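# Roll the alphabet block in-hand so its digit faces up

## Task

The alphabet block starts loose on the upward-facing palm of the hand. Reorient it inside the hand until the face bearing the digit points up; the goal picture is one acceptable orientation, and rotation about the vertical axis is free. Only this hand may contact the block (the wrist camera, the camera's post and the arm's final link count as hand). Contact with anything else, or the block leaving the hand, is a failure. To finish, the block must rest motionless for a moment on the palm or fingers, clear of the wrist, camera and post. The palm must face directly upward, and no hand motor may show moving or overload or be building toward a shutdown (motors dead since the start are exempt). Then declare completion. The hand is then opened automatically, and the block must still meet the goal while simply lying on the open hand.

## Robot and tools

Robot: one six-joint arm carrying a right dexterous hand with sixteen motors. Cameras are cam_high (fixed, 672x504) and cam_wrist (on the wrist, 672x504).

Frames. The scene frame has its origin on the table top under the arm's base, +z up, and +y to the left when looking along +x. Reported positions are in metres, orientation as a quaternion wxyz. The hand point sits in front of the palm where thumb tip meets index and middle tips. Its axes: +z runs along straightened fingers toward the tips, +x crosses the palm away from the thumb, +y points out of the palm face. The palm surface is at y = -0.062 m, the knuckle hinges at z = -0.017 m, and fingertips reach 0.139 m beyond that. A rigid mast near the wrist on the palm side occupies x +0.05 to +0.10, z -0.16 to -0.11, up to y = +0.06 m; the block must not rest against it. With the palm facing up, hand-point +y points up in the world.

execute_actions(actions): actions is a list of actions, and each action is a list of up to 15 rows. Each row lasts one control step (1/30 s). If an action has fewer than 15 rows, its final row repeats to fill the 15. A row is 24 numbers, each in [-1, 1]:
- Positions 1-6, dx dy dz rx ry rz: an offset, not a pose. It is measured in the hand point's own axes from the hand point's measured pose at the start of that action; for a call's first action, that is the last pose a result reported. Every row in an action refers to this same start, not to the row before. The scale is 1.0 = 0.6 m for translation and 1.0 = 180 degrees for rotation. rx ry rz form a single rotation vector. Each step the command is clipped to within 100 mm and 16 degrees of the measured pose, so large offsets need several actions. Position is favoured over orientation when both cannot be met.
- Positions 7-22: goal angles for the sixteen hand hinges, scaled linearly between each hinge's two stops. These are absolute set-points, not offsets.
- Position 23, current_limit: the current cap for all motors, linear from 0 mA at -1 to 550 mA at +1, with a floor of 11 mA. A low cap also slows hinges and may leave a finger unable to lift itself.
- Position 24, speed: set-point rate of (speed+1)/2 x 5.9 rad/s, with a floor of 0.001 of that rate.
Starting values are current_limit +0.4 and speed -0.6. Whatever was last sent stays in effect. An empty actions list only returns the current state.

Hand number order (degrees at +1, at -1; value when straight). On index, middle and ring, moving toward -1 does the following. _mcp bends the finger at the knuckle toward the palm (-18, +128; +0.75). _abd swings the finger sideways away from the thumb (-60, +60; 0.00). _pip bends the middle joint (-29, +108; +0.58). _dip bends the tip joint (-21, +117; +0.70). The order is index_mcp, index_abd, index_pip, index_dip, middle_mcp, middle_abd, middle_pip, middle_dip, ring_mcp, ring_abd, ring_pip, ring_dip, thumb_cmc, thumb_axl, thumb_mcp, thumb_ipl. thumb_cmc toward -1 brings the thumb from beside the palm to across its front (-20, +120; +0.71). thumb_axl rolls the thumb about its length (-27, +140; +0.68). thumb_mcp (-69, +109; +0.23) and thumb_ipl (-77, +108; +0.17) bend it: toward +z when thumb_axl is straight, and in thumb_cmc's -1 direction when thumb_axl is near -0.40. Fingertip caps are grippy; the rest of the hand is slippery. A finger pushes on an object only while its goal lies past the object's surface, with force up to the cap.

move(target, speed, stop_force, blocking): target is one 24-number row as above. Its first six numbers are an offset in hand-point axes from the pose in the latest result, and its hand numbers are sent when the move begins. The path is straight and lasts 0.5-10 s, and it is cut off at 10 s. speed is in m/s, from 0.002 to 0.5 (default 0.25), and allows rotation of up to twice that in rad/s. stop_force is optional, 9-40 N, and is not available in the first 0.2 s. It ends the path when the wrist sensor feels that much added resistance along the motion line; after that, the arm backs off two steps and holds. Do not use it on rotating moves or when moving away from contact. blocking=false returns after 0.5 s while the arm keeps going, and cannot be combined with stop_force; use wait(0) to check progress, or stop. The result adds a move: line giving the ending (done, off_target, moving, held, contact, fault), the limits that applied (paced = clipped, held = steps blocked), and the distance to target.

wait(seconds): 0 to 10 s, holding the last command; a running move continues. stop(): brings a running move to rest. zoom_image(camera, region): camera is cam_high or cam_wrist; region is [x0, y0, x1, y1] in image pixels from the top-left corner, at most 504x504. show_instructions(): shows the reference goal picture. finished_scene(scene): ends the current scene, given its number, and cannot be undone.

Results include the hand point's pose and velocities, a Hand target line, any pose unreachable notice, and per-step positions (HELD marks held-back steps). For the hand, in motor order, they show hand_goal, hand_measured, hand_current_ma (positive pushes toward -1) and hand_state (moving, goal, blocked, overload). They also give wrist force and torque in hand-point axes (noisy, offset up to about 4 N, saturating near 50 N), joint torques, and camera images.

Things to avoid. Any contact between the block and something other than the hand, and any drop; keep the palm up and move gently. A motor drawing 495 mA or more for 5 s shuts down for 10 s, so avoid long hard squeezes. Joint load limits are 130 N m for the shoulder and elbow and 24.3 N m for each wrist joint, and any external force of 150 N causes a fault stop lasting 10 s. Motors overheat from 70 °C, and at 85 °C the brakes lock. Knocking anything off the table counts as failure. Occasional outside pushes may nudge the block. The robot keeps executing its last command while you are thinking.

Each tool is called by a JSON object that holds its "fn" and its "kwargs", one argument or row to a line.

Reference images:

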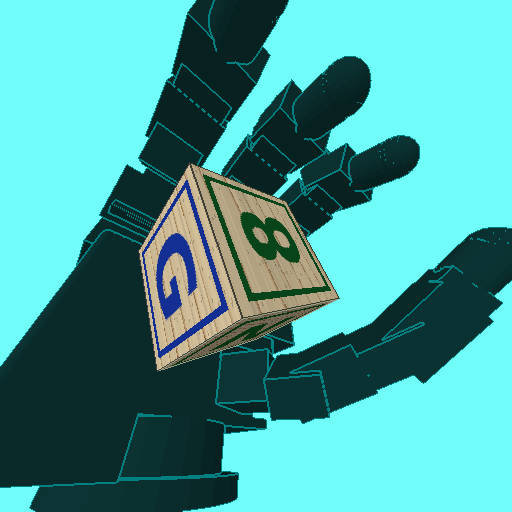

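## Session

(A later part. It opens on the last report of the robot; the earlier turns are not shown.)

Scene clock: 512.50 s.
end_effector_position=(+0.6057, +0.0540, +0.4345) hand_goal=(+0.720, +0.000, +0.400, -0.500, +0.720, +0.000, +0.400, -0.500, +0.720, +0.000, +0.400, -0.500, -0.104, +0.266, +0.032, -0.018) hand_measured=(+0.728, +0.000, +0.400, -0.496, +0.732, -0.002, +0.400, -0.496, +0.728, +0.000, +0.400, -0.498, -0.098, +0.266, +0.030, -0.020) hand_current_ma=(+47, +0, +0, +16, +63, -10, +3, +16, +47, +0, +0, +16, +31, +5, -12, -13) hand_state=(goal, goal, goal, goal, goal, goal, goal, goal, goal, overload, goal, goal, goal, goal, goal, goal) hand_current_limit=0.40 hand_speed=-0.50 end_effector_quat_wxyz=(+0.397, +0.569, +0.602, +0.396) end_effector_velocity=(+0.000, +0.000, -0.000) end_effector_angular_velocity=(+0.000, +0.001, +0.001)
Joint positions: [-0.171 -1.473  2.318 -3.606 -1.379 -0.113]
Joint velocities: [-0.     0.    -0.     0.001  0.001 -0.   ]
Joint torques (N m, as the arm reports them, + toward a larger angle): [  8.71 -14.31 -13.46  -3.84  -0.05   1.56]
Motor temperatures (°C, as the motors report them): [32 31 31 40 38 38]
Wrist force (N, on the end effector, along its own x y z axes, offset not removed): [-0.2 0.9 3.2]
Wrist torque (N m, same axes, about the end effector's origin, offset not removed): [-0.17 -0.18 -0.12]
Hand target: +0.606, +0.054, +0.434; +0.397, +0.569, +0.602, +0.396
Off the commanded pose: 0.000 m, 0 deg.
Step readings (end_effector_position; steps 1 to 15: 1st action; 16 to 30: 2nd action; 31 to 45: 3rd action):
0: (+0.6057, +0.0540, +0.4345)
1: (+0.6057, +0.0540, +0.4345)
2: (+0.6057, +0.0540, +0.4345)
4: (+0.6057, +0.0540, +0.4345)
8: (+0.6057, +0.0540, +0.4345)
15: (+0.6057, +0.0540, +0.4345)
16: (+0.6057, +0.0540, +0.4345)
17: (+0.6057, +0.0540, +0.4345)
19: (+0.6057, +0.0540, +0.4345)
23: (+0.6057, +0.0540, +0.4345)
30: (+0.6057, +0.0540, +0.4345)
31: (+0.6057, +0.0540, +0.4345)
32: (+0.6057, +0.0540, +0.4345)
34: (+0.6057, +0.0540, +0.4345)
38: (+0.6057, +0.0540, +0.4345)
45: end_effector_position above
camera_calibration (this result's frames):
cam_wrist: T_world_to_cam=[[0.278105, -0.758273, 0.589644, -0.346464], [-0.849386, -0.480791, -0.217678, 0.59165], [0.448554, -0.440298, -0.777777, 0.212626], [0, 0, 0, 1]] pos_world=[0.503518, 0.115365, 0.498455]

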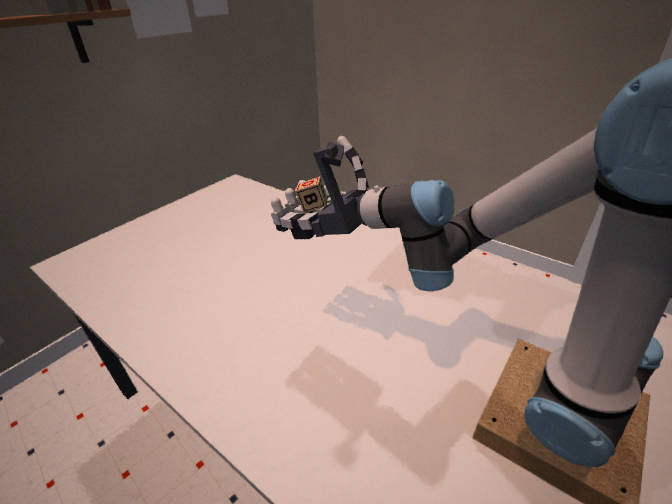

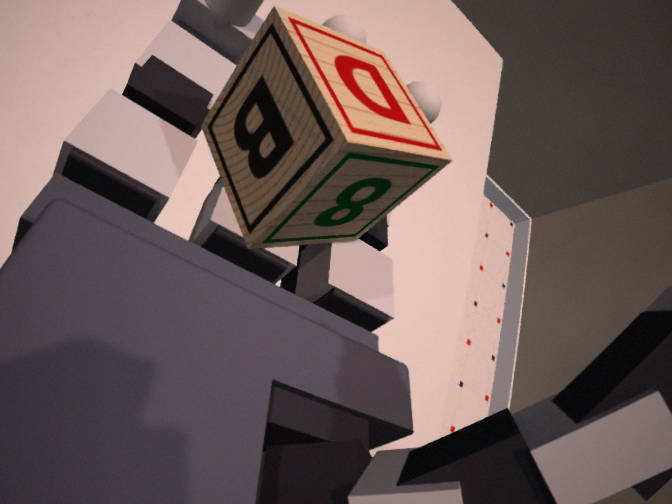

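{"fn": "execute_actions", "kwargs": {
  "actions": [
    [[0,0,0,0,0,0,0.6,0,0.0,0.0,0.72,0,0.5,-0.5,0.72,0,0.5,-0.5,-0.104,0.266,0.032,-0.018,0.4,-0.6]],
    [[0,0,0,0,0,0,0.5,0,-0.3,0.2,0.72,0,0.5,-0.5,0.72,0,0.5,-0.5,-0.104,0.266,0.032,-0.018,0.4,-0.6]],
    [[0,0,0,0,0,0,0.5,0,-0.3,0.2,0.72,0,0.5,-0.5,0.72,0,0.5,-0.5,-0.104,0.266,0.032,-0.018,0.4,-0.6]]
  ]
}}

{"fn": "zoom_image", "kwargs": {
  "camera": "cam_high",
  "region": [240,110,400,260]
}}

Scene clock: 537.00 s.
end_effector_position=(+0.6057, +0.0540, +0.4345) hand_goal=(+0.500, +0.000, -0.300, +0.200, +0.720, +0.000, +0.500, -0.500, +0.720, +0.000, +0.500, -0.500, -0.104, +0.266, +0.032, -0.018) hand_measured=(+0.522, +0.000, -0.294, +0.198, +0.732, -0.002, +0.500, -0.498, +0.728, +0.000, +0.500, -0.498, -0.098, +0.266, +0.030, -0.020) hand_current_ma=(+135, +0, +34, -14, +65, -10, +1, +15, +47, +0, +1, +15, +31, +5, -12, -13) hand_state=(blocked, goal, goal, goal, goal, goal, goal, goal, goal, overload, goal, goal, goal, goal, goal, goal) hand_current_limit=0.40 hand_speed=-0.60 end_effector_quat_wxyz=(+0.397, +0.569, +0.602, +0.396) end_effector_velocity=(+0.000, -0.001, -0.001) end_effector_angular_velocity=(+0.000, +0.002, -0.002)
Joint positions: [-0.171 -1.473  2.318 -3.606 -1.379 -0.113]
Joint velocities: [-0.001  0.001 -0.     0.001 -0.001  0.001]
Joint torques (N m, as the arm reports them, + toward a larger angle): [  8.88 -14.47 -13.43  -4.    -0.13   1.65]
Motor temperatures (°C, as the motors report them): [32 31 31 40 38 38]
Wrist force (N, on the end effector, along its own x y z axes, offset not removed): [0.0 1.7 1.1]
Wrist torque (N m, same axes, about the end effector's origin, offset not removed): [0.15 -0.13 -0.13]
Hand target: +0.606, +0.054, +0.434; +0.397, +0.569, +0.602, +0.396
Off the commanded pose: 0.000 m, 0 deg.
Step readings (end_effector_position; steps 1 to 15: 1st action; 16 to 30: 2nd action; 31 to 45: 3rd action):
0: (+0.6057, +0.0540, +0.4345)
1: (+0.6057, +0.0540, +0.4345)
2: (+0.6057, +0.0540, +0.4345)
4: (+0.6057, +0.0540, +0.4345)
8: (+0.6057, +0.0540, +0.4345)
15: (+0.6057, +0.0540, +0.4345)
16: (+0.6057, +0.0540, +0.4345)
17: (+0.6057, +0.0540, +0.4345)
19: (+0.6057, +0.0540, +0.4345)
23: (+0.6057, +0.0540, +0.4345)
30: (+0.6057, +0.0540, +0.4345)
31: (+0.6057, +0.0540, +0.4345)
32: (+0.6057, +0.0540, +0.4345)
34: (+0.6057, +0.0540, +0.4345)
38: (+0.6057, +0.0540, +0.4345)
45: end_effector_position above
camera_calibration (this result's frames):
cam_wrist: T_world_to_cam=[[0.278105, -0.758273, 0.589644, -0.346464], [-0.849386, -0.480791, -0.217678, 0.59165], [0.448554, -0.440298, -0.777777, 0.212626], [0, 0, 0, 1]] pos_world=[0.503518, 0.115365, 0.498455]

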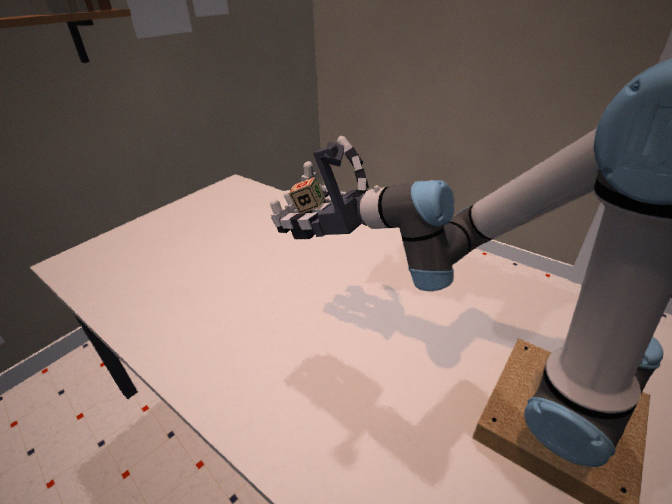

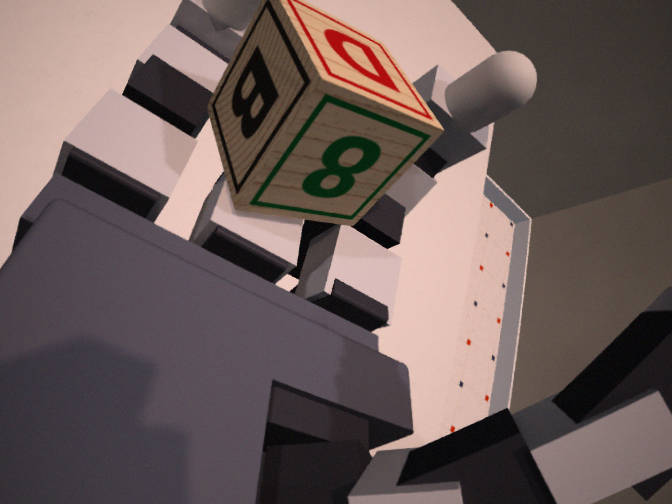

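Region (240, 110, 400, 260) of cam_high's 672x504 image, scaled by 3.150, with more detail than that image has; it fills the top 472 rows of this view, and the rest is white.

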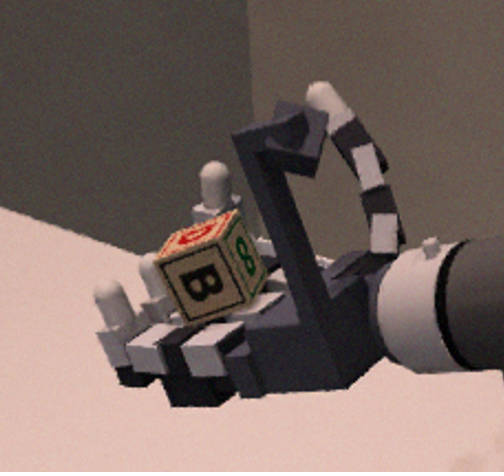

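{"fn": "execute_actions", "kwargs": {
  "actions": [
    [[0,0,0,0,0,0,0.72,0,0.4,-0.5,0.72,0,0.4,-0.5,0.72,0,0.4,-0.5,-0.104,0.266,0.032,-0.018,0.4,-0.6]],
    [[0,0,0,0.04,0,0,0.72,0,0.4,-0.5,0.72,0,0.4,-0.5,0.72,0,0.4,-0.5,-0.104,0.266,0.032,-0.018,0.4,-0.6]],
    [[0,0,0,0.03,0,0,0.72,0,0.4,-0.5,0.72,0,0.4,-0.5,0.72,0,0.4,-0.5,-0.104,0.266,0.032,-0.018,0.4,-0.6]],
    [[0,0,0,0,0,0,0.72,0,0.4,-0.5,0.72,0,0.4,-0.5,0.72,0,0.4,-0.5,-0.104,0.266,0.032,-0.018,0.4,-0.6]]
  ]
}}

{"fn": "zoom_image", "kwargs": {
  "camera": "cam_high",
  "region": [240,110,400,260]
}}

Scene clock: 547.10 s.
end_effector_position=(+0.6055, +0.0541, +0.4348) hand_goal=(+0.720, +0.000, +0.400, -0.500, +0.720, +0.000, +0.400, -0.500, +0.720, +0.000, +0.400, -0.500, -0.104, +0.266, +0.032, -0.018) hand_measured=(+0.730, +0.000, +0.400, -0.496, +0.736, -0.002, +0.406, -0.498, +0.730, +0.000, +0.406, -0.498, -0.098, +0.266, +0.030, -0.020) hand_current_ma=(+57, +0, +4, +16, +87, -10, +35, +15, +59, +0, +30, +15, +30, +5, -13, -13) hand_state=(goal, goal, goal, goal, goal, goal, goal, goal, goal, overload, goal, goal, goal, goal, goal, goal) hand_current_limit=0.40 hand_speed=-0.60 end_effector_quat_wxyz=(+0.334, +0.608, +0.641, +0.328) end_effector_velocity=(+0.000, +0.000, -0.001) end_effector_angular_velocity=(+0.000, +0.001, +0.001)
Joint positions: [-0.161 -1.633  2.265 -3.177 -1.416 -0.147]
Joint velocities: [ 0.001  0.001  0.    -0.    -0.     0.   ]
Joint torques (N m, as the arm reports them, + toward a larger angle): [  7.24  -8.3  -13.91  -4.51   0.29  -0.18]
Motor temperatures (°C, as the motors report them): [32 31 31 40 38 38]
Wrist force (N, on the end effector, along its own x y z axes, offset not removed): [-0.5 0.2 2.8]
Wrist torque (N m, same axes, about the end effector's origin, offset not removed): [-0.12 -0.20 -0.35]
Hand target: +0.605, +0.054, +0.435; +0.334, +0.608, +0.641, +0.328
Off the commanded pose: 0.000 m, 0 deg.
Step readings (end_effector_position; steps 1 to 15: 1st action; 16 to 30: 2nd action; 31 to 45: 3rd action; 46 to 60: 4th action):
0: (+0.6057, +0.0540, +0.4345)
1: (+0.6057, +0.0540, +0.4345)
2: (+0.6057, +0.0540, +0.4345)
4: (+0.6057, +0.0540, +0.4345)
8: (+0.6057, +0.0540, +0.4345)
15: (+0.6057, +0.0540, +0.4345)
16: (+0.6057, +0.0540, +0.4347)
17: (+0.6049, +0.0542, +0.4379)
19: (+0.6031, +0.0545, +0.4422)
23: (+0.6043, +0.0543, +0.4362)
30: (+0.6055, +0.0541, +0.4346)
31: (+0.6056, +0.0541, +0.4350)
32: (+0.6051, +0.0541, +0.4387)
34: (+0.6044, +0.0543, +0.4404)
38: (+0.6049, +0.0542, +0.4359)
45: (+0.6055, +0.0541, +0.4347)
46: (+0.6055, +0.0541, +0.4347)
47: (+0.6055, +0.0541, +0.4347)
49: (+0.6055, +0.0541, +0.4348)
53: (+0.6055, +0.0541, +0.4349)
60: end_effector_position above
camera_calibration (this result's frames):
cam_wrist: T_world_to_cam=[[0.393787, -0.755418, 0.523714, -0.38809], [-0.878728, -0.476575, -0.026698, 0.526038], [0.269757, -0.449689, -0.851476, 0.35382], [0, 0, 0, 1]] pos_world=[0.519623, 0.116636, 0.518562]

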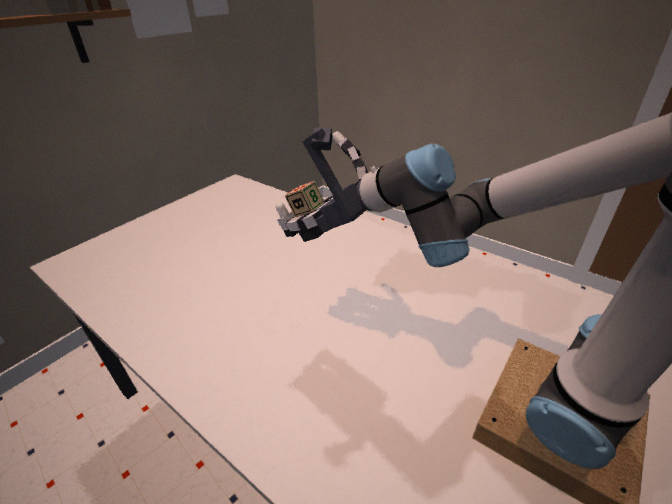

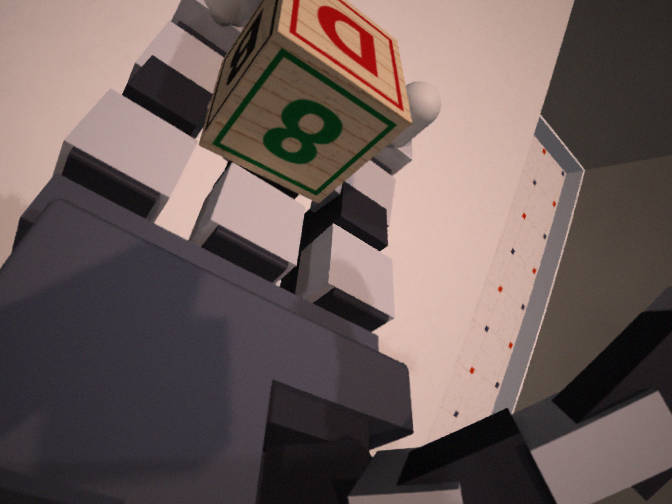

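Region (240, 110, 400, 260) of cam_high's 672x504 image, scaled by 3.150, with more detail than that image has; it fills the top 472 rows of this view, and the rest is white.

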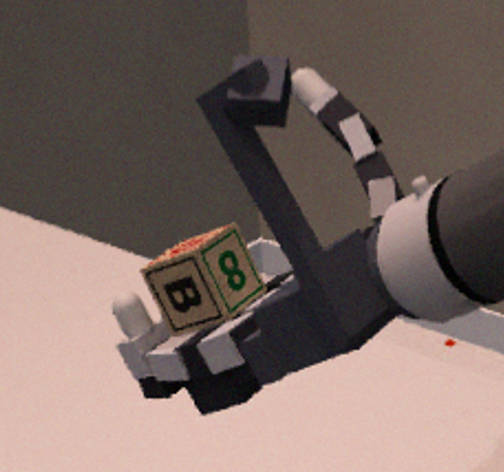

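{"fn": "execute_actions", "kwargs": {
  "actions": [
    [[0,0,0,-0.07,0,0,0.72,0,0.45,-0.5,0.72,0,0.45,-0.5,0.72,0,0.45,-0.5,-0.104,0.266,0.032,-0.018,0.4,-0.7]],
    [[0,0,0,0,0,0,0.35,0,0.45,-0.5,0.35,0,0.45,-0.5,0.35,0,0.45,-0.5,-0.104,0.266,0.032,-0.018,0.4,-0.7]],
    [[0,0,0,0,0,0,0.0,0,0.45,-0.5,0.0,0,0.45,-0.5,0.0,0,0.45,-0.5,-0.104,0.266,0.032,-0.018,0.4,-0.7]],
    [[0,0,0,0,0,0,0.0,0,0.45,-0.5,0.0,0,0.45,-0.5,0.0,0,0.45,-0.5,-0.104,0.266,0.032,-0.018,0.4,-0.7]],
    [[0,0,0,-0.06,0,0,-0.35,0,0.45,-0.2,-0.35,0,0.45,-0.2,-0.35,0,0.45,-0.2,-0.104,0.266,0.032,-0.018,0.4,-0.5]],
    [[0,0,0,-0.065,0,0,-0.45,0,0.3,0.0,-0.45,0,0.3,0.0,-0.45,0,0.3,0.0,-0.104,0.266,0.032,-0.018,0.4,-0.5]],
    [[0,0,0,0,0,0,-0.45,0,0.3,0.0,-0.45,0,0.3,0.0,-0.45,0,0.3,0.0,-0.104,0.266,0.032,-0.018,0.4,-0.5]],
    [[0,0,0,0,0,0,-0.55,0,0.4,0.5,0.6,0,-0.4,0.3,0.6,0,-0.4,0.3,-0.104,0.266,0.032,-0.018,0.4,0]],
    [[0,0,0,0,0,0,-0.55,0,0.4,0.5,0.6,0,-0.4,0.3,0.6,0,-0.4,0.3,-0.104,0.266,0.032,-0.018,0.4,0]]
  ]
}}

{"fn": "zoom_image", "kwargs": {
  "camera": "cam_high",
  "region": [240,110,400,260]
}}

Scene clock: 567.63 s.
end_effector_position=(+0.6046, +0.0542, +0.4330) hand_goal=(-0.550, +0.000, +0.400, +0.500, +0.600, +0.000, -0.400, +0.300, +0.600, +0.000, -0.400, +0.300, -0.104, +0.266, +0.032, -0.018) hand_measured=(-0.548, +0.000, +0.396, +0.496, +0.608, -0.002, -0.398, +0.298, +0.606, +0.000, -0.398, +0.298, -0.100, +0.266, +0.030, -0.020) hand_current_ma=(+10, +0, -23, -18, +42, -9, +12, -15, +39, +0, +12, -15, +26, +5, -16, -13) hand_state=(goal, goal, goal, goal, goal, goal, goal, goal, goal, overload, goal, goal, goal, goal, goal, goal) hand_current_limit=0.40 hand_speed=0.00 end_effector_quat_wxyz=(+0.496, +0.484, +0.517, +0.502) end_effector_velocity=(-0.000, -0.001, +0.001) end_effector_angular_velocity=(-0.000, -0.002, -0.002)
Joint positions: [-0.17  -1.126  2.246 -4.265 -1.35  -0.032]
Joint velocities: [-0.001 -0.001  0.    -0.002 -0.001  0.   ]
Joint torques (N m, as the arm reports them, + toward a larger angle): [ -5.24 -35.65  -4.41  -1.12   0.78  -2.25]
Motor temperatures (°C, as the motors report them): [32 31 31 40 38 38]
Wrist force (N, on the end effector, along its own x y z axes, offset not removed): [-0.1 1.9 -0.2]
Wrist torque (N m, same axes, about the end effector's origin, offset not removed): [0.14 -0.07 -0.16]
Hand target: +0.605, +0.054, +0.433; +0.496, +0.484, +0.517, +0.502
Off the commanded pose: 0.000 m, 0 deg.
Step readings (end_effector_position; steps 1 to 15: 1st action; 16 to 30: 2nd action; 31 to 45: 3rd action; 46 to 60: 4th action; 61 to 75: 5th action; 76 to 90: 6th action; 91 to 105: 7th action; 106 to 120: 8th action; 121 to 135: 9th action):
0: (+0.6055, +0.0541, +0.4347)
1: (+0.6055, +0.0540, +0.4343)
2: (+0.6056, +0.0538, +0.4272)
4: (+0.6060, +0.0539, +0.4107)
8: (+0.6035, +0.0544, +0.4266)
15: (+0.6050, +0.0541, +0.4340)
16: (+0.6051, +0.0541, +0.4342)
17: (+0.6051, +0.0541, +0.4342)
19: (+0.6051, +0.0541, +0.4341)
23: (+0.6051, +0.0541, +0.4340)
30: (+0.6050, +0.0542, +0.4340)
31: (+0.6050, +0.0542, +0.4340)
32: (+0.6050, +0.0541, +0.4340)
34: (+0.6050, +0.0541, +0.4340)
38: (+0.6050, +0.0541, +0.4340)
45: (+0.6050, +0.0541, +0.4340)
46: (+0.6050, +0.0541, +0.4340)
47: (+0.6050, +0.0541, +0.4340)
49: (+0.6050, +0.0541, +0.4340)
53: (+0.6050, +0.0541, +0.4340)
60: (+0.6050, +0.0541, +0.4340)
61: (+0.6050, +0.0542, +0.4337)
62: (+0.6057, +0.0540, +0.4298)
64: (+0.6081, +0.0536, +0.4196)
68: (+0.6044, +0.0542, +0.4289)
75: (+0.6048, +0.0542, +0.4334)
76: (+0.6050, +0.0541, +0.4336)
77: (+0.6066, +0.0539, +0.4330)
79: (+0.6098, +0.0534, +0.4253)
83: (+0.6048, +0.0542, +0.4297)
90: (+0.6046, +0.0542, +0.4330)
91: (+0.6046, +0.0542, +0.4331)
92: (+0.6047, +0.0542, +0.4331)
94: (+0.6047, +0.0542, +0.4331)
98: (+0.6047, +0.0542, +0.4330)
105: (+0.6046, +0.0542, +0.4330)
106: (+0.6046, +0.0542, +0.4330)
107: (+0.6046, +0.0542, +0.4330)
109: (+0.6046, +0.0542, +0.4330)
113: (+0.6046, +0.0542, +0.4330)
120: (+0.6046, +0.0542, +0.4330)
121: (+0.6046, +0.0542, +0.4330)
122: (+0.6046, +0.0542, +0.4330)
124: (+0.6046, +0.0542, +0.4330)
128: (+0.6046, +0.0542, +0.4330)
135: end_effector_position above
camera_calibration (this result's frames):
cam_wrist: T_world_to_cam=[[0.0529422, -0.766216, 0.640398, -0.230543], [-0.702704, -0.484231, -0.521274, 0.633459], [0.70951, -0.422413, -0.56406, -0.03924], [0, 0, 0, 1]] pos_world=[0.485181, 0.11352, 0.455712]

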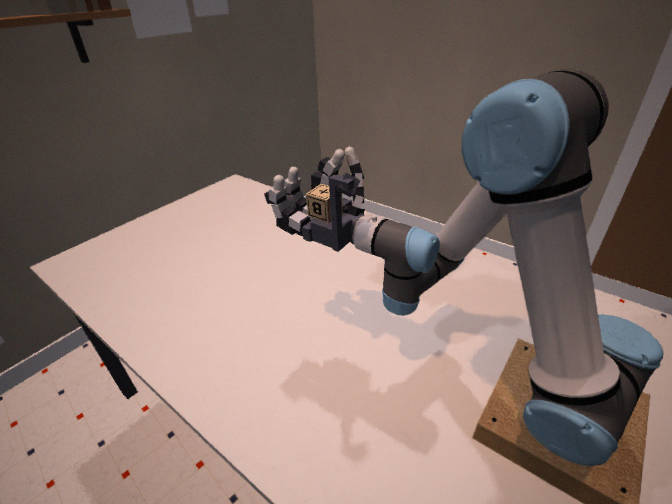

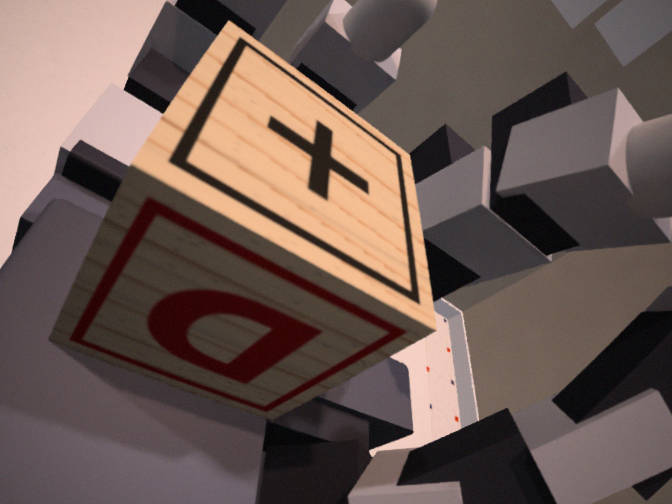

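Region (240, 110, 400, 260) of cam_high's 672x504 image, scaled by 3.150, with more detail than that image has; it fills the top 472 rows of this view, and the rest is white.

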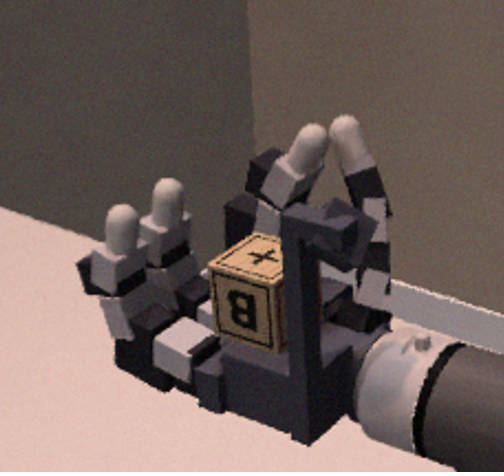

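{"fn": "execute_actions", "kwargs": {
  "actions": [
    [[0,0,0,0.035,0,0.025,-0.55,0,0.4,0.5,0.6,0,-0.4,0.3,0.6,0,-0.4,0.3,-0.104,0.266,0.032,-0.018,0.4,0]],
    [[0,0,0,0.035,0,0,-0.55,0,0.4,0.5,0.6,0,-0.4,0.3,0.6,0,-0.4,0.3,-0.104,0.266,0.032,-0.018,0.4,0]],
    [[0,0,0,0.03,0,0,-0.55,0,0.4,0.5,0.6,0,-0.4,0.3,0.6,0,-0.4,0.3,-0.104,0.266,0.032,-0.018,0.4,0]],
    [[0,0,0,0.03,0,0,-0.55,0,0.4,0.5,0.6,0,-0.4,0.3,0.6,0,-0.4,0.3,-0.104,0.266,0.032,-0.018,0.4,0]],
    [[0,0,0,0,0,0,-0.55,0,0.4,0.5,0.6,0,-0.4,0.3,0.6,0,-0.4,0.3,-0.104,0.266,0.032,-0.018,0.4,0]]
  ]
}}

{"fn": "zoom_image", "kwargs": {
  "camera": "cam_high",
  "region": [240,110,400,260]
}}

Scene clock: 580.67 s.
end_effector_position=(+0.6043, +0.0543, +0.4332) hand_goal=(-0.550, +0.000, +0.400, +0.500, +0.600, +0.000, -0.400, +0.300, +0.600, +0.000, -0.400, +0.300, -0.104, +0.266, +0.032, -0.018) hand_measured=(-0.548, +0.000, +0.398, +0.498, +0.614, -0.002, -0.398, +0.298, +0.610, +0.000, -0.398, +0.298, -0.098, +0.266, +0.030, -0.020) hand_current_ma=(+13, +1, -12, -15, +72, -9, +12, -14, +59, +0, +12, -14, +29, +5, -14, -13) hand_state=(goal, goal, goal, goal, goal, goal, goal, goal, goal, overload, goal, goal, goal, goal, goal, goal) hand_current_limit=0.40 hand_speed=0.00 end_effector_quat_wxyz=(+0.367, +0.590, +0.591, +0.410) end_effector_velocity=(+0.000, +0.001, -0.000) end_effector_angular_velocity=(+0.002, +0.001, +0.001)
Joint positions: [-0.171 -1.499  2.319 -3.552 -1.353 -0.045]
Joint velocities: [ 0.001  0.001  0.    -0.     0.001  0.002]
Joint torques (N m, as the arm reports them, + toward a larger angle): [ -6.16 -11.13 -11.95  -4.46  -1.16   2.01]
Motor temperatures (°C, as the motors report them): [32 31 31 40 38 38]
Wrist force (N, on the end effector, along its own x y z axes, offset not removed): [-0.4 1.2 0.4]
Wrist torque (N m, same axes, about the end effector's origin, offset not removed): [0.10 -0.04 -0.16]
Hand target: +0.604, +0.054, +0.433; +0.367, +0.590, +0.591, +0.410
Off the commanded pose: 0.000 m, 0 deg.
Step readings (end_effector_position; steps 1 to 15: 1st action; 16 to 30: 2nd action; 31 to 45: 3rd action; 46 to 60: 4th action; 61 to 75: 5th action):
0: (+0.6046, +0.0542, +0.4330)
1: (+0.6045, +0.0543, +0.4330)
2: (+0.6031, +0.0547, +0.4332)
4: (+0.6020, +0.0548, +0.4340)
8: (+0.6036, +0.0544, +0.4329)
15: (+0.6045, +0.0542, +0.4330)
16: (+0.6045, +0.0543, +0.4330)
17: (+0.6032, +0.0544, +0.4336)
19: (+0.6020, +0.0547, +0.4349)
23: (+0.6035, +0.0545, +0.4332)
30: (+0.6045, +0.0543, +0.4330)
31: (+0.6044, +0.0543, +0.4331)
32: (+0.6034, +0.0544, +0.4344)
34: (+0.6025, +0.0546, +0.4357)
38: (+0.6037, +0.0544, +0.4335)
45: (+0.6044, +0.0543, +0.4330)
46: (+0.6043, +0.0543, +0.4332)
47: (+0.6035, +0.0544, +0.4355)
49: (+0.6026, +0.0546, +0.4371)
53: (+0.6035, +0.0545, +0.4337)
60: (+0.6043, +0.0543, +0.4331)
61: (+0.6043, +0.0543, +0.4331)
62: (+0.6043, +0.0543, +0.4331)
64: (+0.6043, +0.0543, +0.4331)
68: (+0.6043, +0.0543, +0.4333)
75: end_effector_position above
camera_calibration (this result's frames):
cam_wrist: T_world_to_cam=[[0.291755, -0.801941, 0.521315, -0.321397], [-0.856772, -0.461414, -0.230302, 0.599187], [0.42523, -0.379456, -0.821701, 0.242169], [0, 0, 0, 1]] pos_world=[0.504159, 0.110624, 0.504533]

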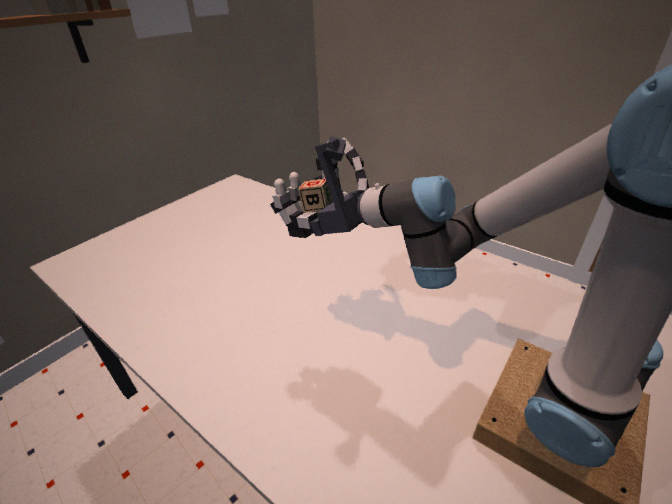

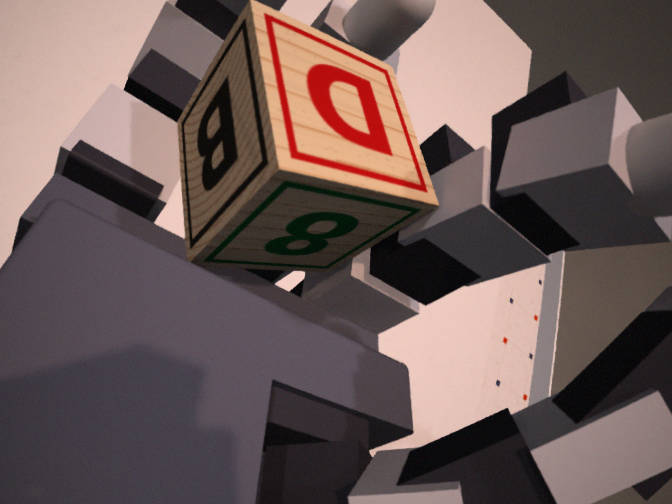

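Region (240, 110, 400, 260) of cam_high's 672x504 image, scaled by 3.150, with more detail than that image has; it fills the top 472 rows of this view, and the rest is white.

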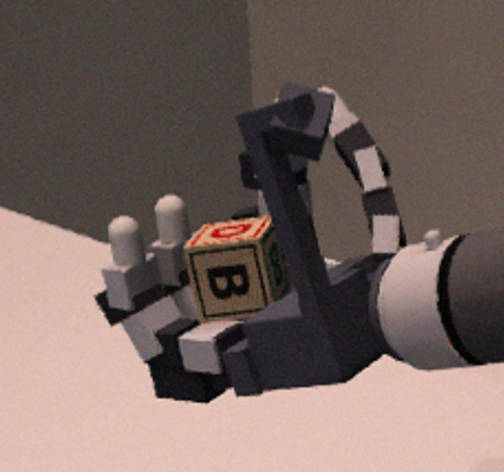

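{"fn": "execute_actions", "kwargs": {
  "actions": [
    [[0,0,0,0,0,-0.025,0.65,0,-0.4,0.3,0.6,0,-0.3,0.3,0.6,0,-0.3,0.3,-0.104,0.266,0.032,-0.018,0.4,-0.2]],
    [[0,0,0,0,0,0,0.65,0,-0.4,0.3,0.6,0,-0.3,0.3,0.6,0,-0.3,0.3,-0.104,0.266,0.032,-0.018,0.4,-0.2]],
    [[0,0,0,0,0,0,0.4,0,-0.5,0.3,0.6,0,-0.3,0.3,0.6,0,-0.3,0.3,-0.104,0.266,0.032,-0.018,0.4,-0.7]],
    [[0,0,0,0,0,0,0.4,0,-0.5,0.3,0.6,0,-0.3,0.3,0.6,0,-0.3,0.3,-0.104,0.266,0.032,-0.018,0.4,-0.7]]
  ]
}}

{"fn": "zoom_image", "kwargs": {
  "camera": "cam_high",
  "region": [240,110,400,260]
}}

Scene clock: 597.37 s.
end_effector_position=(+0.6043, +0.0543, +0.4332) hand_goal=(+0.400, +0.000, -0.500, +0.300, +0.600, +0.000, -0.300, +0.300, +0.600, +0.000, -0.300, +0.300, -0.104, +0.266, +0.032, -0.018) hand_measured=(+0.420, +0.000, -0.496, +0.302, +0.614, -0.002, -0.300, +0.298, +0.610, +0.000, -0.300, +0.298, -0.098, +0.266, +0.030, -0.020) hand_current_ma=(+121, +1, +23, +13, +72, -9, -3, -13, +59, +0, -3, -13, +29, +5, -14, -13) hand_state=(blocked, goal, goal, goal, goal, goal, goal, goal, goal, overload, goal, goal, goal, goal, goal, goal) hand_current_limit=0.40 hand_speed=-0.70 end_effector_quat_wxyz=(+0.382, +0.566, +0.614, +0.396) end_effector_velocity=(+0.000, -0.000, -0.000) end_effector_angular_velocity=(+0.002, +0.001, -0.001)
Joint positions: [-0.19  -1.499  2.325 -3.557 -1.335 -0.131]
Joint velocities: [-0.    -0.    -0.     0.001 -0.001  0.002]
Joint torques (N m, as the arm reports them, + toward a larger angle): [  3.38 -24.77 -12.74  -2.49  -1.09   1.81]
Motor temperatures (°C, as the motors report them): [32 31 31 40 38 38]
Wrist force (N, on the end effector, along its own x y z axes, offset not removed): [1.1 2.5 -1.3]
Wrist torque (N m, same axes, about the end effector's origin, offset not removed): [0.53 -0.18 -0.04]
Hand target: +0.604, +0.054, +0.433; +0.382, +0.566, +0.614, +0.396
Off the commanded pose: 0.000 m, 0 deg.
Step readings (end_effector_position; steps 1 to 15: 1st action; 16 to 30: 2nd action; 31 to 45: 3rd action; 46 to 60: 4th action):
0: (+0.6043, +0.0543, +0.4331)
1: (+0.6043, +0.0542, +0.4331)
2: (+0.6042, +0.0538, +0.4329)
4: (+0.6042, +0.0540, +0.4330)
8: (+0.6043, +0.0543, +0.4330)
15: (+0.6043, +0.0543, +0.4331)
16: (+0.6043, +0.0543, +0.4332)
17: (+0.6043, +0.0543, +0.4332)
19: (+0.6043, +0.0543, +0.4332)
23: (+0.6043, +0.0543, +0.4332)
30: (+0.6043, +0.0543, +0.4332)
31: (+0.6043, +0.0543, +0.4332)
32: (+0.6043, +0.0543, +0.4332)
34: (+0.6043, +0.0543, +0.4332)
38: (+0.6043, +0.0543, +0.4332)
45: (+0.6043, +0.0543, +0.4332)
46: (+0.6043, +0.0543, +0.4332)
47: (+0.6043, +0.0543, +0.4332)
49: (+0.6043, +0.0543, +0.4332)
53: (+0.6043, +0.0543, +0.4332)
60: end_effector_position above
camera_calibration (this result's frames):
cam_wrist: T_world_to_cam=[[0.313363, -0.753396, 0.578099, -0.361696], [-0.841098, -0.502807, -0.199349, 0.578541], [0.440861, -0.423769, -0.79124, 0.221894], [0, 0, 0, 1]] pos_world=[0.502127, 0.112426, 0.499999]

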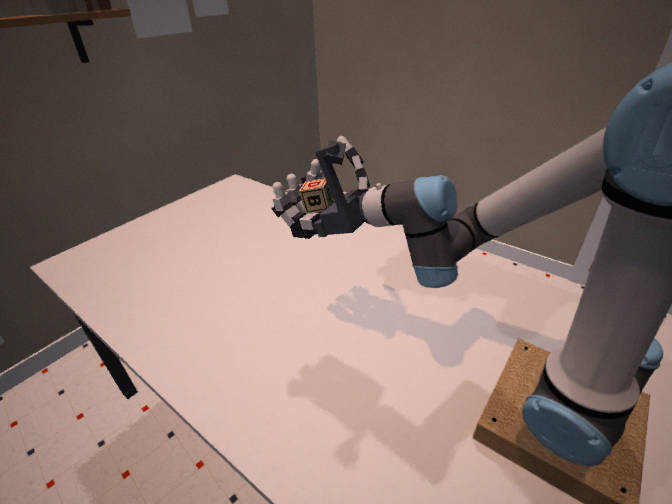

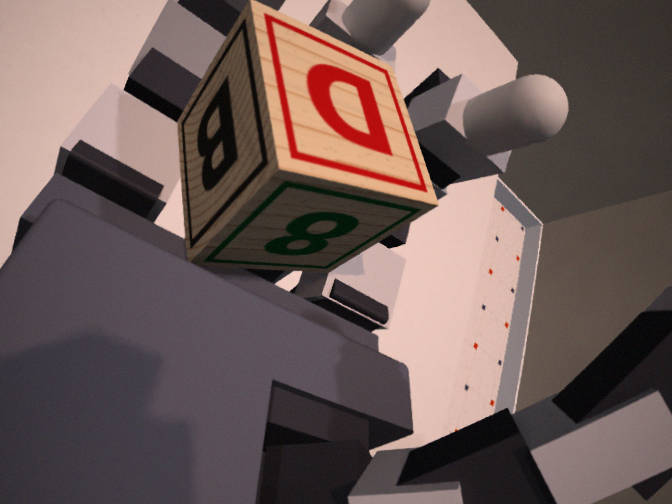

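Region (240, 110, 400, 260) of cam_high's 672x504 image, scaled by 3.150, with more detail than that image has; it fills the top 472 rows of this view, and the rest is white.

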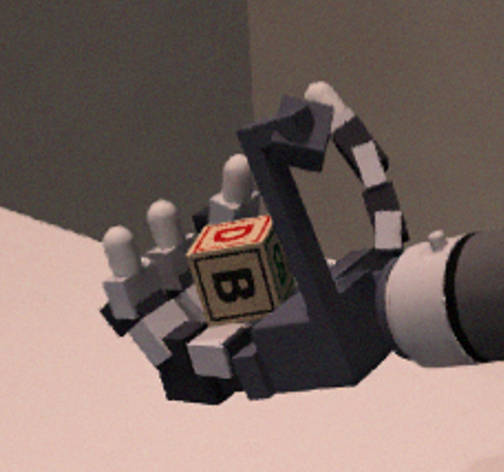

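{"fn": "execute_actions", "kwargs": {
  "actions": [
    [[0,0,0,0,0,0,0.25,0,-0.5,0.3,0.6,0,-0.3,0.3,0.6,0,-0.3,0.3,-0.104,0.266,0.032,-0.018,0.4,-0.7]],
    [[0,0,0,0,0,0,0.1,0,-0.5,0.3,0.6,0,-0.3,0.3,0.6,0,-0.3,0.3,-0.104,0.266,0.032,-0.018,0.4,-0.7]],
    [[0,0,0,0,0,0,0.1,0,-0.5,0.3,0.6,0,-0.3,0.3,0.6,0,-0.3,0.3,-0.104,0.266,0.032,-0.018,0.4,-0.7]]
  ]
}}

{"fn": "zoom_image", "kwargs": {
  "camera": "cam_high",
  "region": [240,110,400,260]
}}

Scene clock: 605.43 s.
end_effector_position=(+0.6043, +0.0543, +0.4332) hand_goal=(+0.100, +0.000, -0.500, +0.300, +0.600, +0.000, -0.300, +0.300, +0.600, +0.000, -0.300, +0.300, -0.104, +0.266, +0.032, -0.018) hand_measured=(+0.118, +0.000, -0.498, +0.302, +0.614, -0.002, -0.300, +0.298, +0.610, +0.000, -0.300, +0.298, -0.098, +0.266, +0.030, -0.020) hand_current_ma=(+104, +1, +12, +12, +72, -9, -3, -13, +59, +0, -3, -13, +29, +5, -14, -13) hand_state=(goal, goal, goal, goal, goal, goal, goal, goal, goal, overload, goal, goal, goal, goal, goal, goal) hand_current_limit=0.40 hand_speed=-0.70 end_effector_quat_wxyz=(+0.382, +0.566, +0.614, +0.396) end_effector_velocity=(-0.000, +0.000, +0.001) end_effector_angular_velocity=(+0.000, -0.002, +0.001)
Joint positions: [-0.19  -1.499  2.325 -3.557 -1.335 -0.131]
Joint velocities: [ 0.    -0.001 -0.    -0.001  0.001 -0.   ]
Joint torques (N m, as the arm reports them, + toward a larger angle): [  3.7  -23.93 -12.93  -2.41  -0.97   1.81]
Motor temperatures (°C, as the motors report them): [32 31 31 40 38 38]
Wrist force (N, on the end effector, along its own x y z axes, offset not removed): [-0.1 0.7 1.1]
Wrist torque (N m, same axes, about the end effector's origin, offset not removed): [0.16 -0.10 -0.09]
Hand target: +0.604, +0.054, +0.433; +0.382, +0.566, +0.614, +0.396
Off the commanded pose: 0.000 m, 0 deg.
Step readings (end_effector_position; steps 1 to 15: 1st action; 16 to 30: 2nd action; 31 to 45: 3rd action):
0: (+0.6043, +0.0543, +0.4332)
1: (+0.6043, +0.0543, +0.4332)
2: (+0.6043, +0.0543, +0.4332)
4: (+0.6043, +0.0543, +0.4332)
8: (+0.6043, +0.0543, +0.4332)
15: (+0.6043, +0.0543, +0.4332)
16: (+0.6043, +0.0543, +0.4332)
17: (+0.6043, +0.0543, +0.4332)
19: (+0.6043, +0.0543, +0.4332)
23: (+0.6043, +0.0543, +0.4332)
30: (+0.6043, +0.0543, +0.4332)
31: (+0.6043, +0.0543, +0.4332)
32: (+0.6043, +0.0543, +0.4332)
34: (+0.6043, +0.0543, +0.4332)
38: (+0.6043, +0.0543, +0.4332)
45: end_effector_position above
camera_calibration (this result's frames):
cam_wrist: T_world_to_cam=[[0.313363, -0.753396, 0.578099, -0.361696], [-0.841098, -0.502807, -0.199349, 0.578541], [0.440861, -0.423769, -0.79124, 0.221894], [0, 0, 0, 1]] pos_world=[0.502128, 0.112426, 0.499999]

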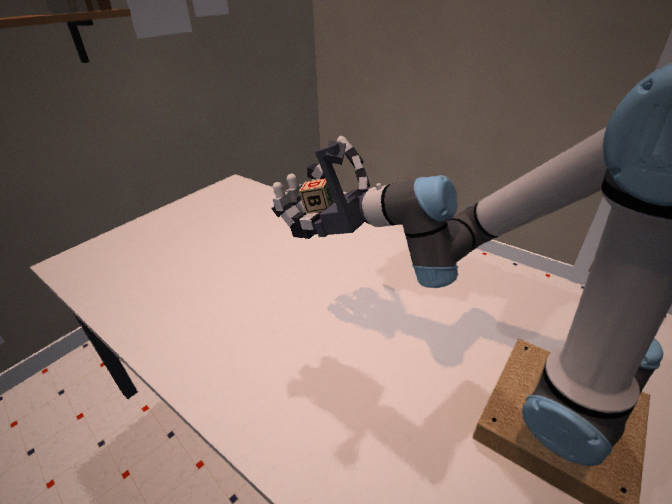

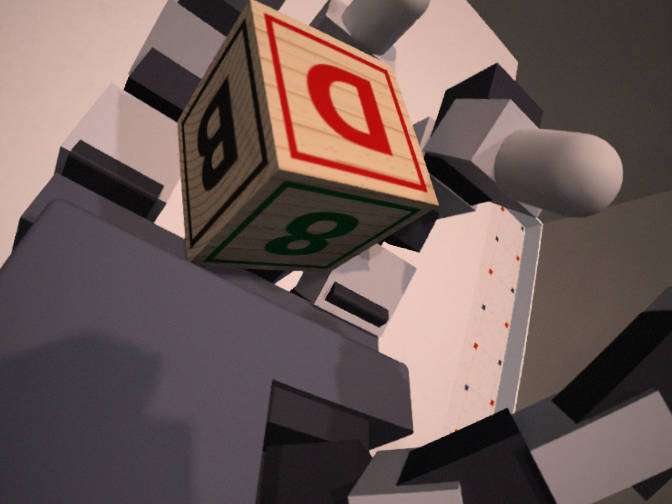

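Region (240, 110, 400, 260) of cam_high's 672x504 image, scaled by 3.150, with more detail than that image has; it fills the top 472 rows of this view, and the rest is white.

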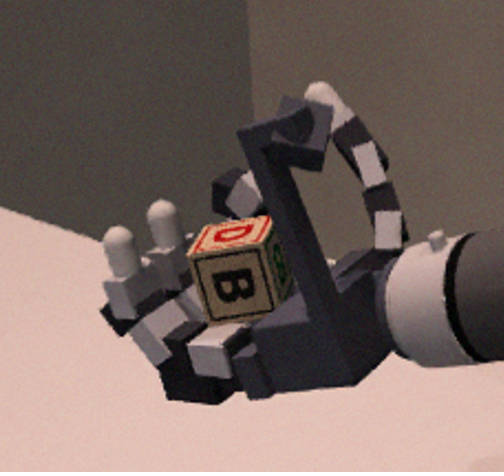

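{"fn": "execute_actions", "kwargs": {
  "actions": [
    [[0,0,0,0,0,0,0.65,0,-0.2,0.3,0.6,0,-0.3,0.3,0.6,0,-0.3,0.3,-0.104,0.266,0.032,-0.018,0.4,-0.3]],
    [[0,0,0,0,0,0,0.65,-0.3,-0.3,0.3,0.6,0,-0.3,0.3,0.6,0,-0.3,0.3,-0.104,0.266,0.032,-0.018,0.4,-0.5]],
    [[0,0,0,0,0,0,0.35,-0.3,-0.45,0.3,0.65,0,-0.1,0.3,0.65,0,-0.1,0.3,-0.104,0.266,0.032,-0.018,0.4,-0.7]],
    [[0,0,0,0,0,0,0.2,-0.3,-0.45,0.3,0.65,0,-0.1,0.3,0.65,0,-0.1,0.3,-0.104,0.266,0.032,-0.018,0.4,-0.7]],
    [[0,0,0,0,0,0,0.2,-0.3,-0.45,0.3,0.65,0,-0.1,0.3,0.65,0,-0.1,0.3,-0.104,0.266,0.032,-0.018,0.4,-0.7]]
  ]
}}

{"fn": "zoom_image", "kwargs": {
  "camera": "cam_high",
  "region": [240,110,400,260]
}}

Scene clock: 620.27 s.
end_effector_position=(+0.6043, +0.0543, +0.4332) hand_goal=(+0.200, -0.300, -0.450, +0.300, +0.650, +0.000, -0.100, +0.300, +0.650, +0.000, -0.100, +0.300, -0.104, +0.266, +0.032, -0.018) hand_measured=(+0.218, -0.296, -0.446, +0.302, +0.662, -0.002, -0.100, +0.298, +0.658, +0.000, -0.100, +0.298, -0.098, +0.266, +0.030, -0.020) hand_current_ma=(+112, +13, +17, +12, +60, -9, +0, -12, +47, +0, +0, -12, +29, +5, -14, -13) hand_state=(goal, goal, goal, goal, goal, goal, goal, goal, goal, overload, goal, goal, goal, goal, goal, goal) hand_current_limit=0.40 hand_speed=-0.70 end_effector_quat_wxyz=(+0.382, +0.566, +0.614, +0.396) end_effector_velocity=(+0.000, +0.000, -0.001) end_effector_angular_velocity=(+0.001, +0.001, +0.001)
Joint positions: [-0.19  -1.499  2.325 -3.557 -1.335 -0.131]
Joint velocities: [ 0.     0.001 -0.    -0.     0.001  0.001]
Joint torques (N m, as the arm reports them, + toward a larger angle): [  2.91 -24.04 -12.59  -2.45  -0.83   2.01]
Motor temperatures (°C, as the motors report them): [32 31 31 40 38 38]
Wrist force (N, on the end effector, along its own x y z axes, offset not removed): [-1.3 0.4 1.1]
Wrist torque (N m, same axes, about the end effector's origin, offset not removed): [0.00 0.02 -0.18]
Hand target: +0.604, +0.054, +0.433; +0.382, +0.566, +0.614, +0.396
Off the commanded pose: 0.000 m, 0 deg.
Step readings (end_effector_position; steps 1 to 15: 1st action; 16 to 30: 2nd action; 31 to 45: 3rd action; 46 to 60: 4th action; 61 to 75: 5th action):
0: (+0.6043, +0.0543, +0.4332)
1: (+0.6043, +0.0543, +0.4332)
2: (+0.6043, +0.0543, +0.4332)
4: (+0.6043, +0.0543, +0.4332)
8: (+0.6043, +0.0543, +0.4332)
15: (+0.6043, +0.0543, +0.4332)
16: (+0.6043, +0.0543, +0.4332)
17: (+0.6043, +0.0543, +0.4332)
19: (+0.6043, +0.0543, +0.4332)
23: (+0.6043, +0.0543, +0.4332)
30: (+0.6043, +0.0543, +0.4332)
31: (+0.6043, +0.0543, +0.4332)
32: (+0.6043, +0.0543, +0.4332)
34: (+0.6043, +0.0543, +0.4332)
38: (+0.6043, +0.0543, +0.4332)
45: (+0.6043, +0.0543, +0.4332)
46: (+0.6043, +0.0543, +0.4332)
47: (+0.6043, +0.0543, +0.4332)
49: (+0.6043, +0.0543, +0.4332)
53: (+0.6043, +0.0543, +0.4332)
60: (+0.6043, +0.0543, +0.4332)
61: (+0.6043, +0.0543, +0.4332)
62: (+0.6043, +0.0543, +0.4332)
64: (+0.6043, +0.0543, +0.4332)
68: (+0.6043, +0.0543, +0.4332)
75: end_effector_position above
camera_calibration (this result's frames):
cam_wrist: T_world_to_cam=[[0.313363, -0.753396, 0.578099, -0.361696], [-0.841098, -0.502807, -0.199349, 0.578541], [0.440861, -0.423769, -0.79124, 0.221894], [0, 0, 0, 1]] pos_world=[0.502127, 0.112426, 0.499999]

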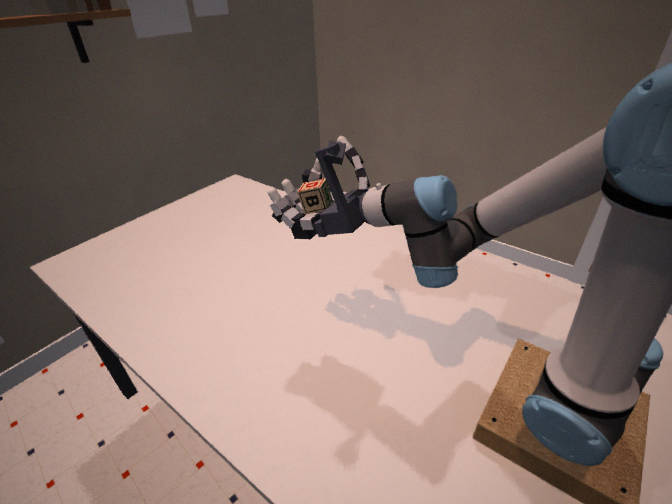

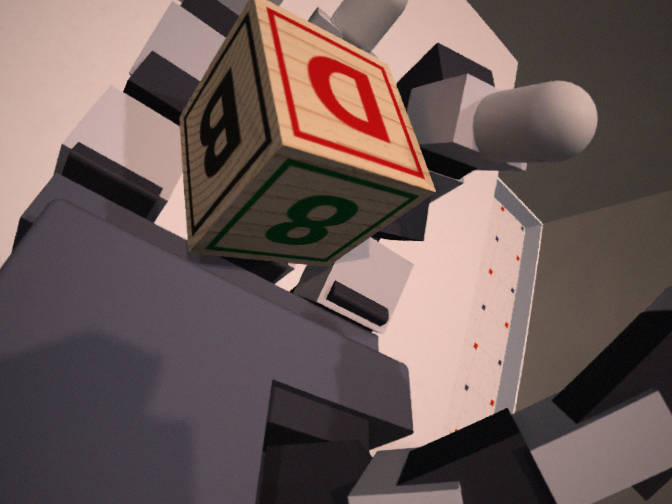

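Region (240, 110, 400, 260) of cam_high's 672x504 image, scaled by 3.150, with more detail than that image has; it fills the top 472 rows of this view, and the rest is white.

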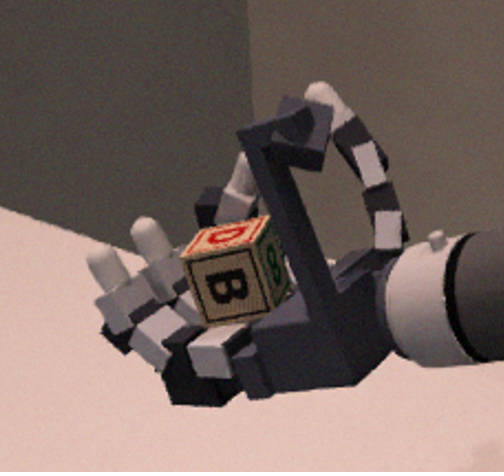

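{"fn": "execute_actions", "kwargs": {
  "actions": [
    [[0,0,0,0,0,0,0.6,0,-0.4,0.3,0.6,0,-0.4,0.3,0.65,0,-0.1,0.3,-0.104,0.266,0.032,-0.018,0.4,-0.4]],
    [[0,0,0,0,0,0,0.6,0,-0.4,0.3,0.35,0,-0.4,0.3,0.65,0,-0.1,0.3,-0.104,0.266,0.032,-0.018,0.4,-0.7]],
    [[0,0,0,0,0,0,0.6,0,-0.4,0.3,0.15,0,-0.4,0.3,0.65,0,-0.1,0.3,-0.104,0.266,0.032,-0.018,0.4,-0.7]],
    [[0,0,0,0,0,0,0.6,0,-0.4,0.3,0.15,0,-0.4,0.3,0.65,0,-0.1,0.3,-0.104,0.266,0.032,-0.018,0.4,-0.7]]
  ]
}}

{"fn": "zoom_image", "kwargs": {
  "camera": "cam_high",
  "region": [240,110,400,260]
}}

Scene clock: 648.47 s.
end_effector_position=(+0.6043, +0.0543, +0.4332) hand_goal=(+0.600, +0.000, -0.400, +0.300, +0.150, +0.000, -0.400, +0.300, +0.650, +0.000, -0.100, +0.300, -0.104, +0.266, +0.032, -0.018) hand_measured=(+0.608, -0.004, -0.400, +0.302, +0.174, -0.002, -0.396, +0.298, +0.658, +0.000, -0.100, +0.298, -0.098, +0.266, +0.030, -0.020) hand_current_ma=(+43, -16, -3, +12, +130, -9, +16, -12, +47, +0, +0, -12, +29, +5, -14, -13) hand_state=(goal, goal, goal, goal, blocked, goal, goal, goal, goal, overload, goal, goal, goal, goal, goal, goal) hand_current_limit=0.40 hand_speed=-0.70 end_effector_quat_wxyz=(+0.382, +0.566, +0.614, +0.396) end_effector_velocity=(+0.001, -0.001, -0.002) end_effector_angular_velocity=(+0.000, +0.003, -0.002)
Joint positions: [-0.19  -1.499  2.325 -3.557 -1.335 -0.131]
Joint velocities: [-0.002  0.003 -0.     0.     0.    -0.001]
Joint torques (N m, as the arm reports them, + toward a larger angle): [  2.38 -23.65 -12.86  -2.63  -0.9    2.02]
Motor temperatures (°C, as the motors report them): [32 31 31 40 38 38]
Wrist force (N, on the end effector, along its own x y z axes, offset not removed): [-0.9 1.5 -0.1]
Wrist torque (N m, same axes, about the end effector's origin, offset not removed): [0.17 0.02 -0.18]
Hand target: +0.604, +0.054, +0.433; +0.382, +0.566, +0.614, +0.396
Off the commanded pose: 0.000 m, 0 deg.
Step readings (end_effector_position; steps 1 to 15: 1st action; 16 to 30: 2nd action; 31 to 45: 3rd action; 46 to 60: 4th action):
0: (+0.6043, +0.0543, +0.4332)
1: (+0.6043, +0.0543, +0.4332)
2: (+0.6043, +0.0543, +0.4332)
4: (+0.6043, +0.0543, +0.4332)
8: (+0.6043, +0.0543, +0.4332)
15: (+0.6043, +0.0543, +0.4332)
16: (+0.6043, +0.0543, +0.4332)
17: (+0.6043, +0.0543, +0.4332)
19: (+0.6043, +0.0543, +0.4332)
23: (+0.6043, +0.0543, +0.4332)
30: (+0.6043, +0.0543, +0.4332)
31: (+0.6043, +0.0543, +0.4332)
32: (+0.6043, +0.0543, +0.4332)
34: (+0.6043, +0.0543, +0.4332)
38: (+0.6043, +0.0543, +0.4332)
45: (+0.6043, +0.0543, +0.4332)
46: (+0.6043, +0.0543, +0.4332)
47: (+0.6043, +0.0543, +0.4332)
49: (+0.6043, +0.0543, +0.4332)
53: (+0.6043, +0.0543, +0.4332)
60: end_effector_position above
camera_calibration (this result's frames):
cam_wrist: T_world_to_cam=[[0.313362, -0.753396, 0.578099, -0.361696], [-0.841098, -0.502806, -0.19935, 0.578542], [0.440861, -0.423769, -0.791241, 0.221894], [0, 0, 0, 1]] pos_world=[0.502128, 0.112426, 0.499999]

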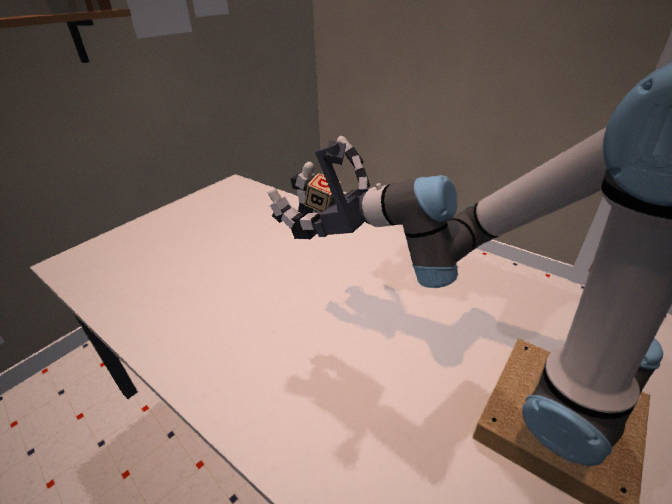

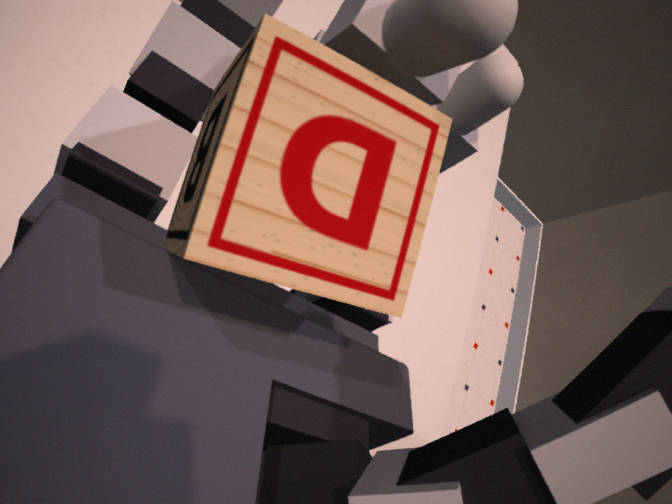

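Region (240, 110, 400, 260) of cam_high's 672x504 image, scaled by 3.150, with more detail than that image has; it fills the top 472 rows of this view, and the rest is white.

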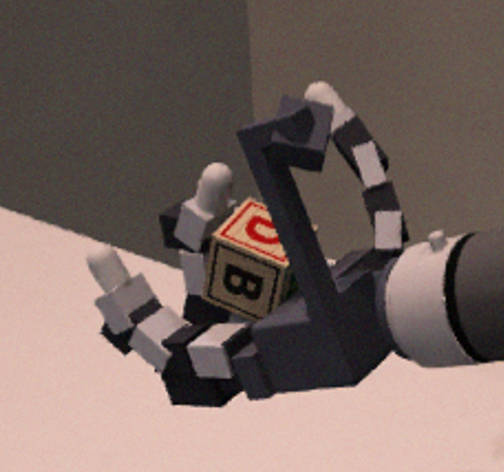

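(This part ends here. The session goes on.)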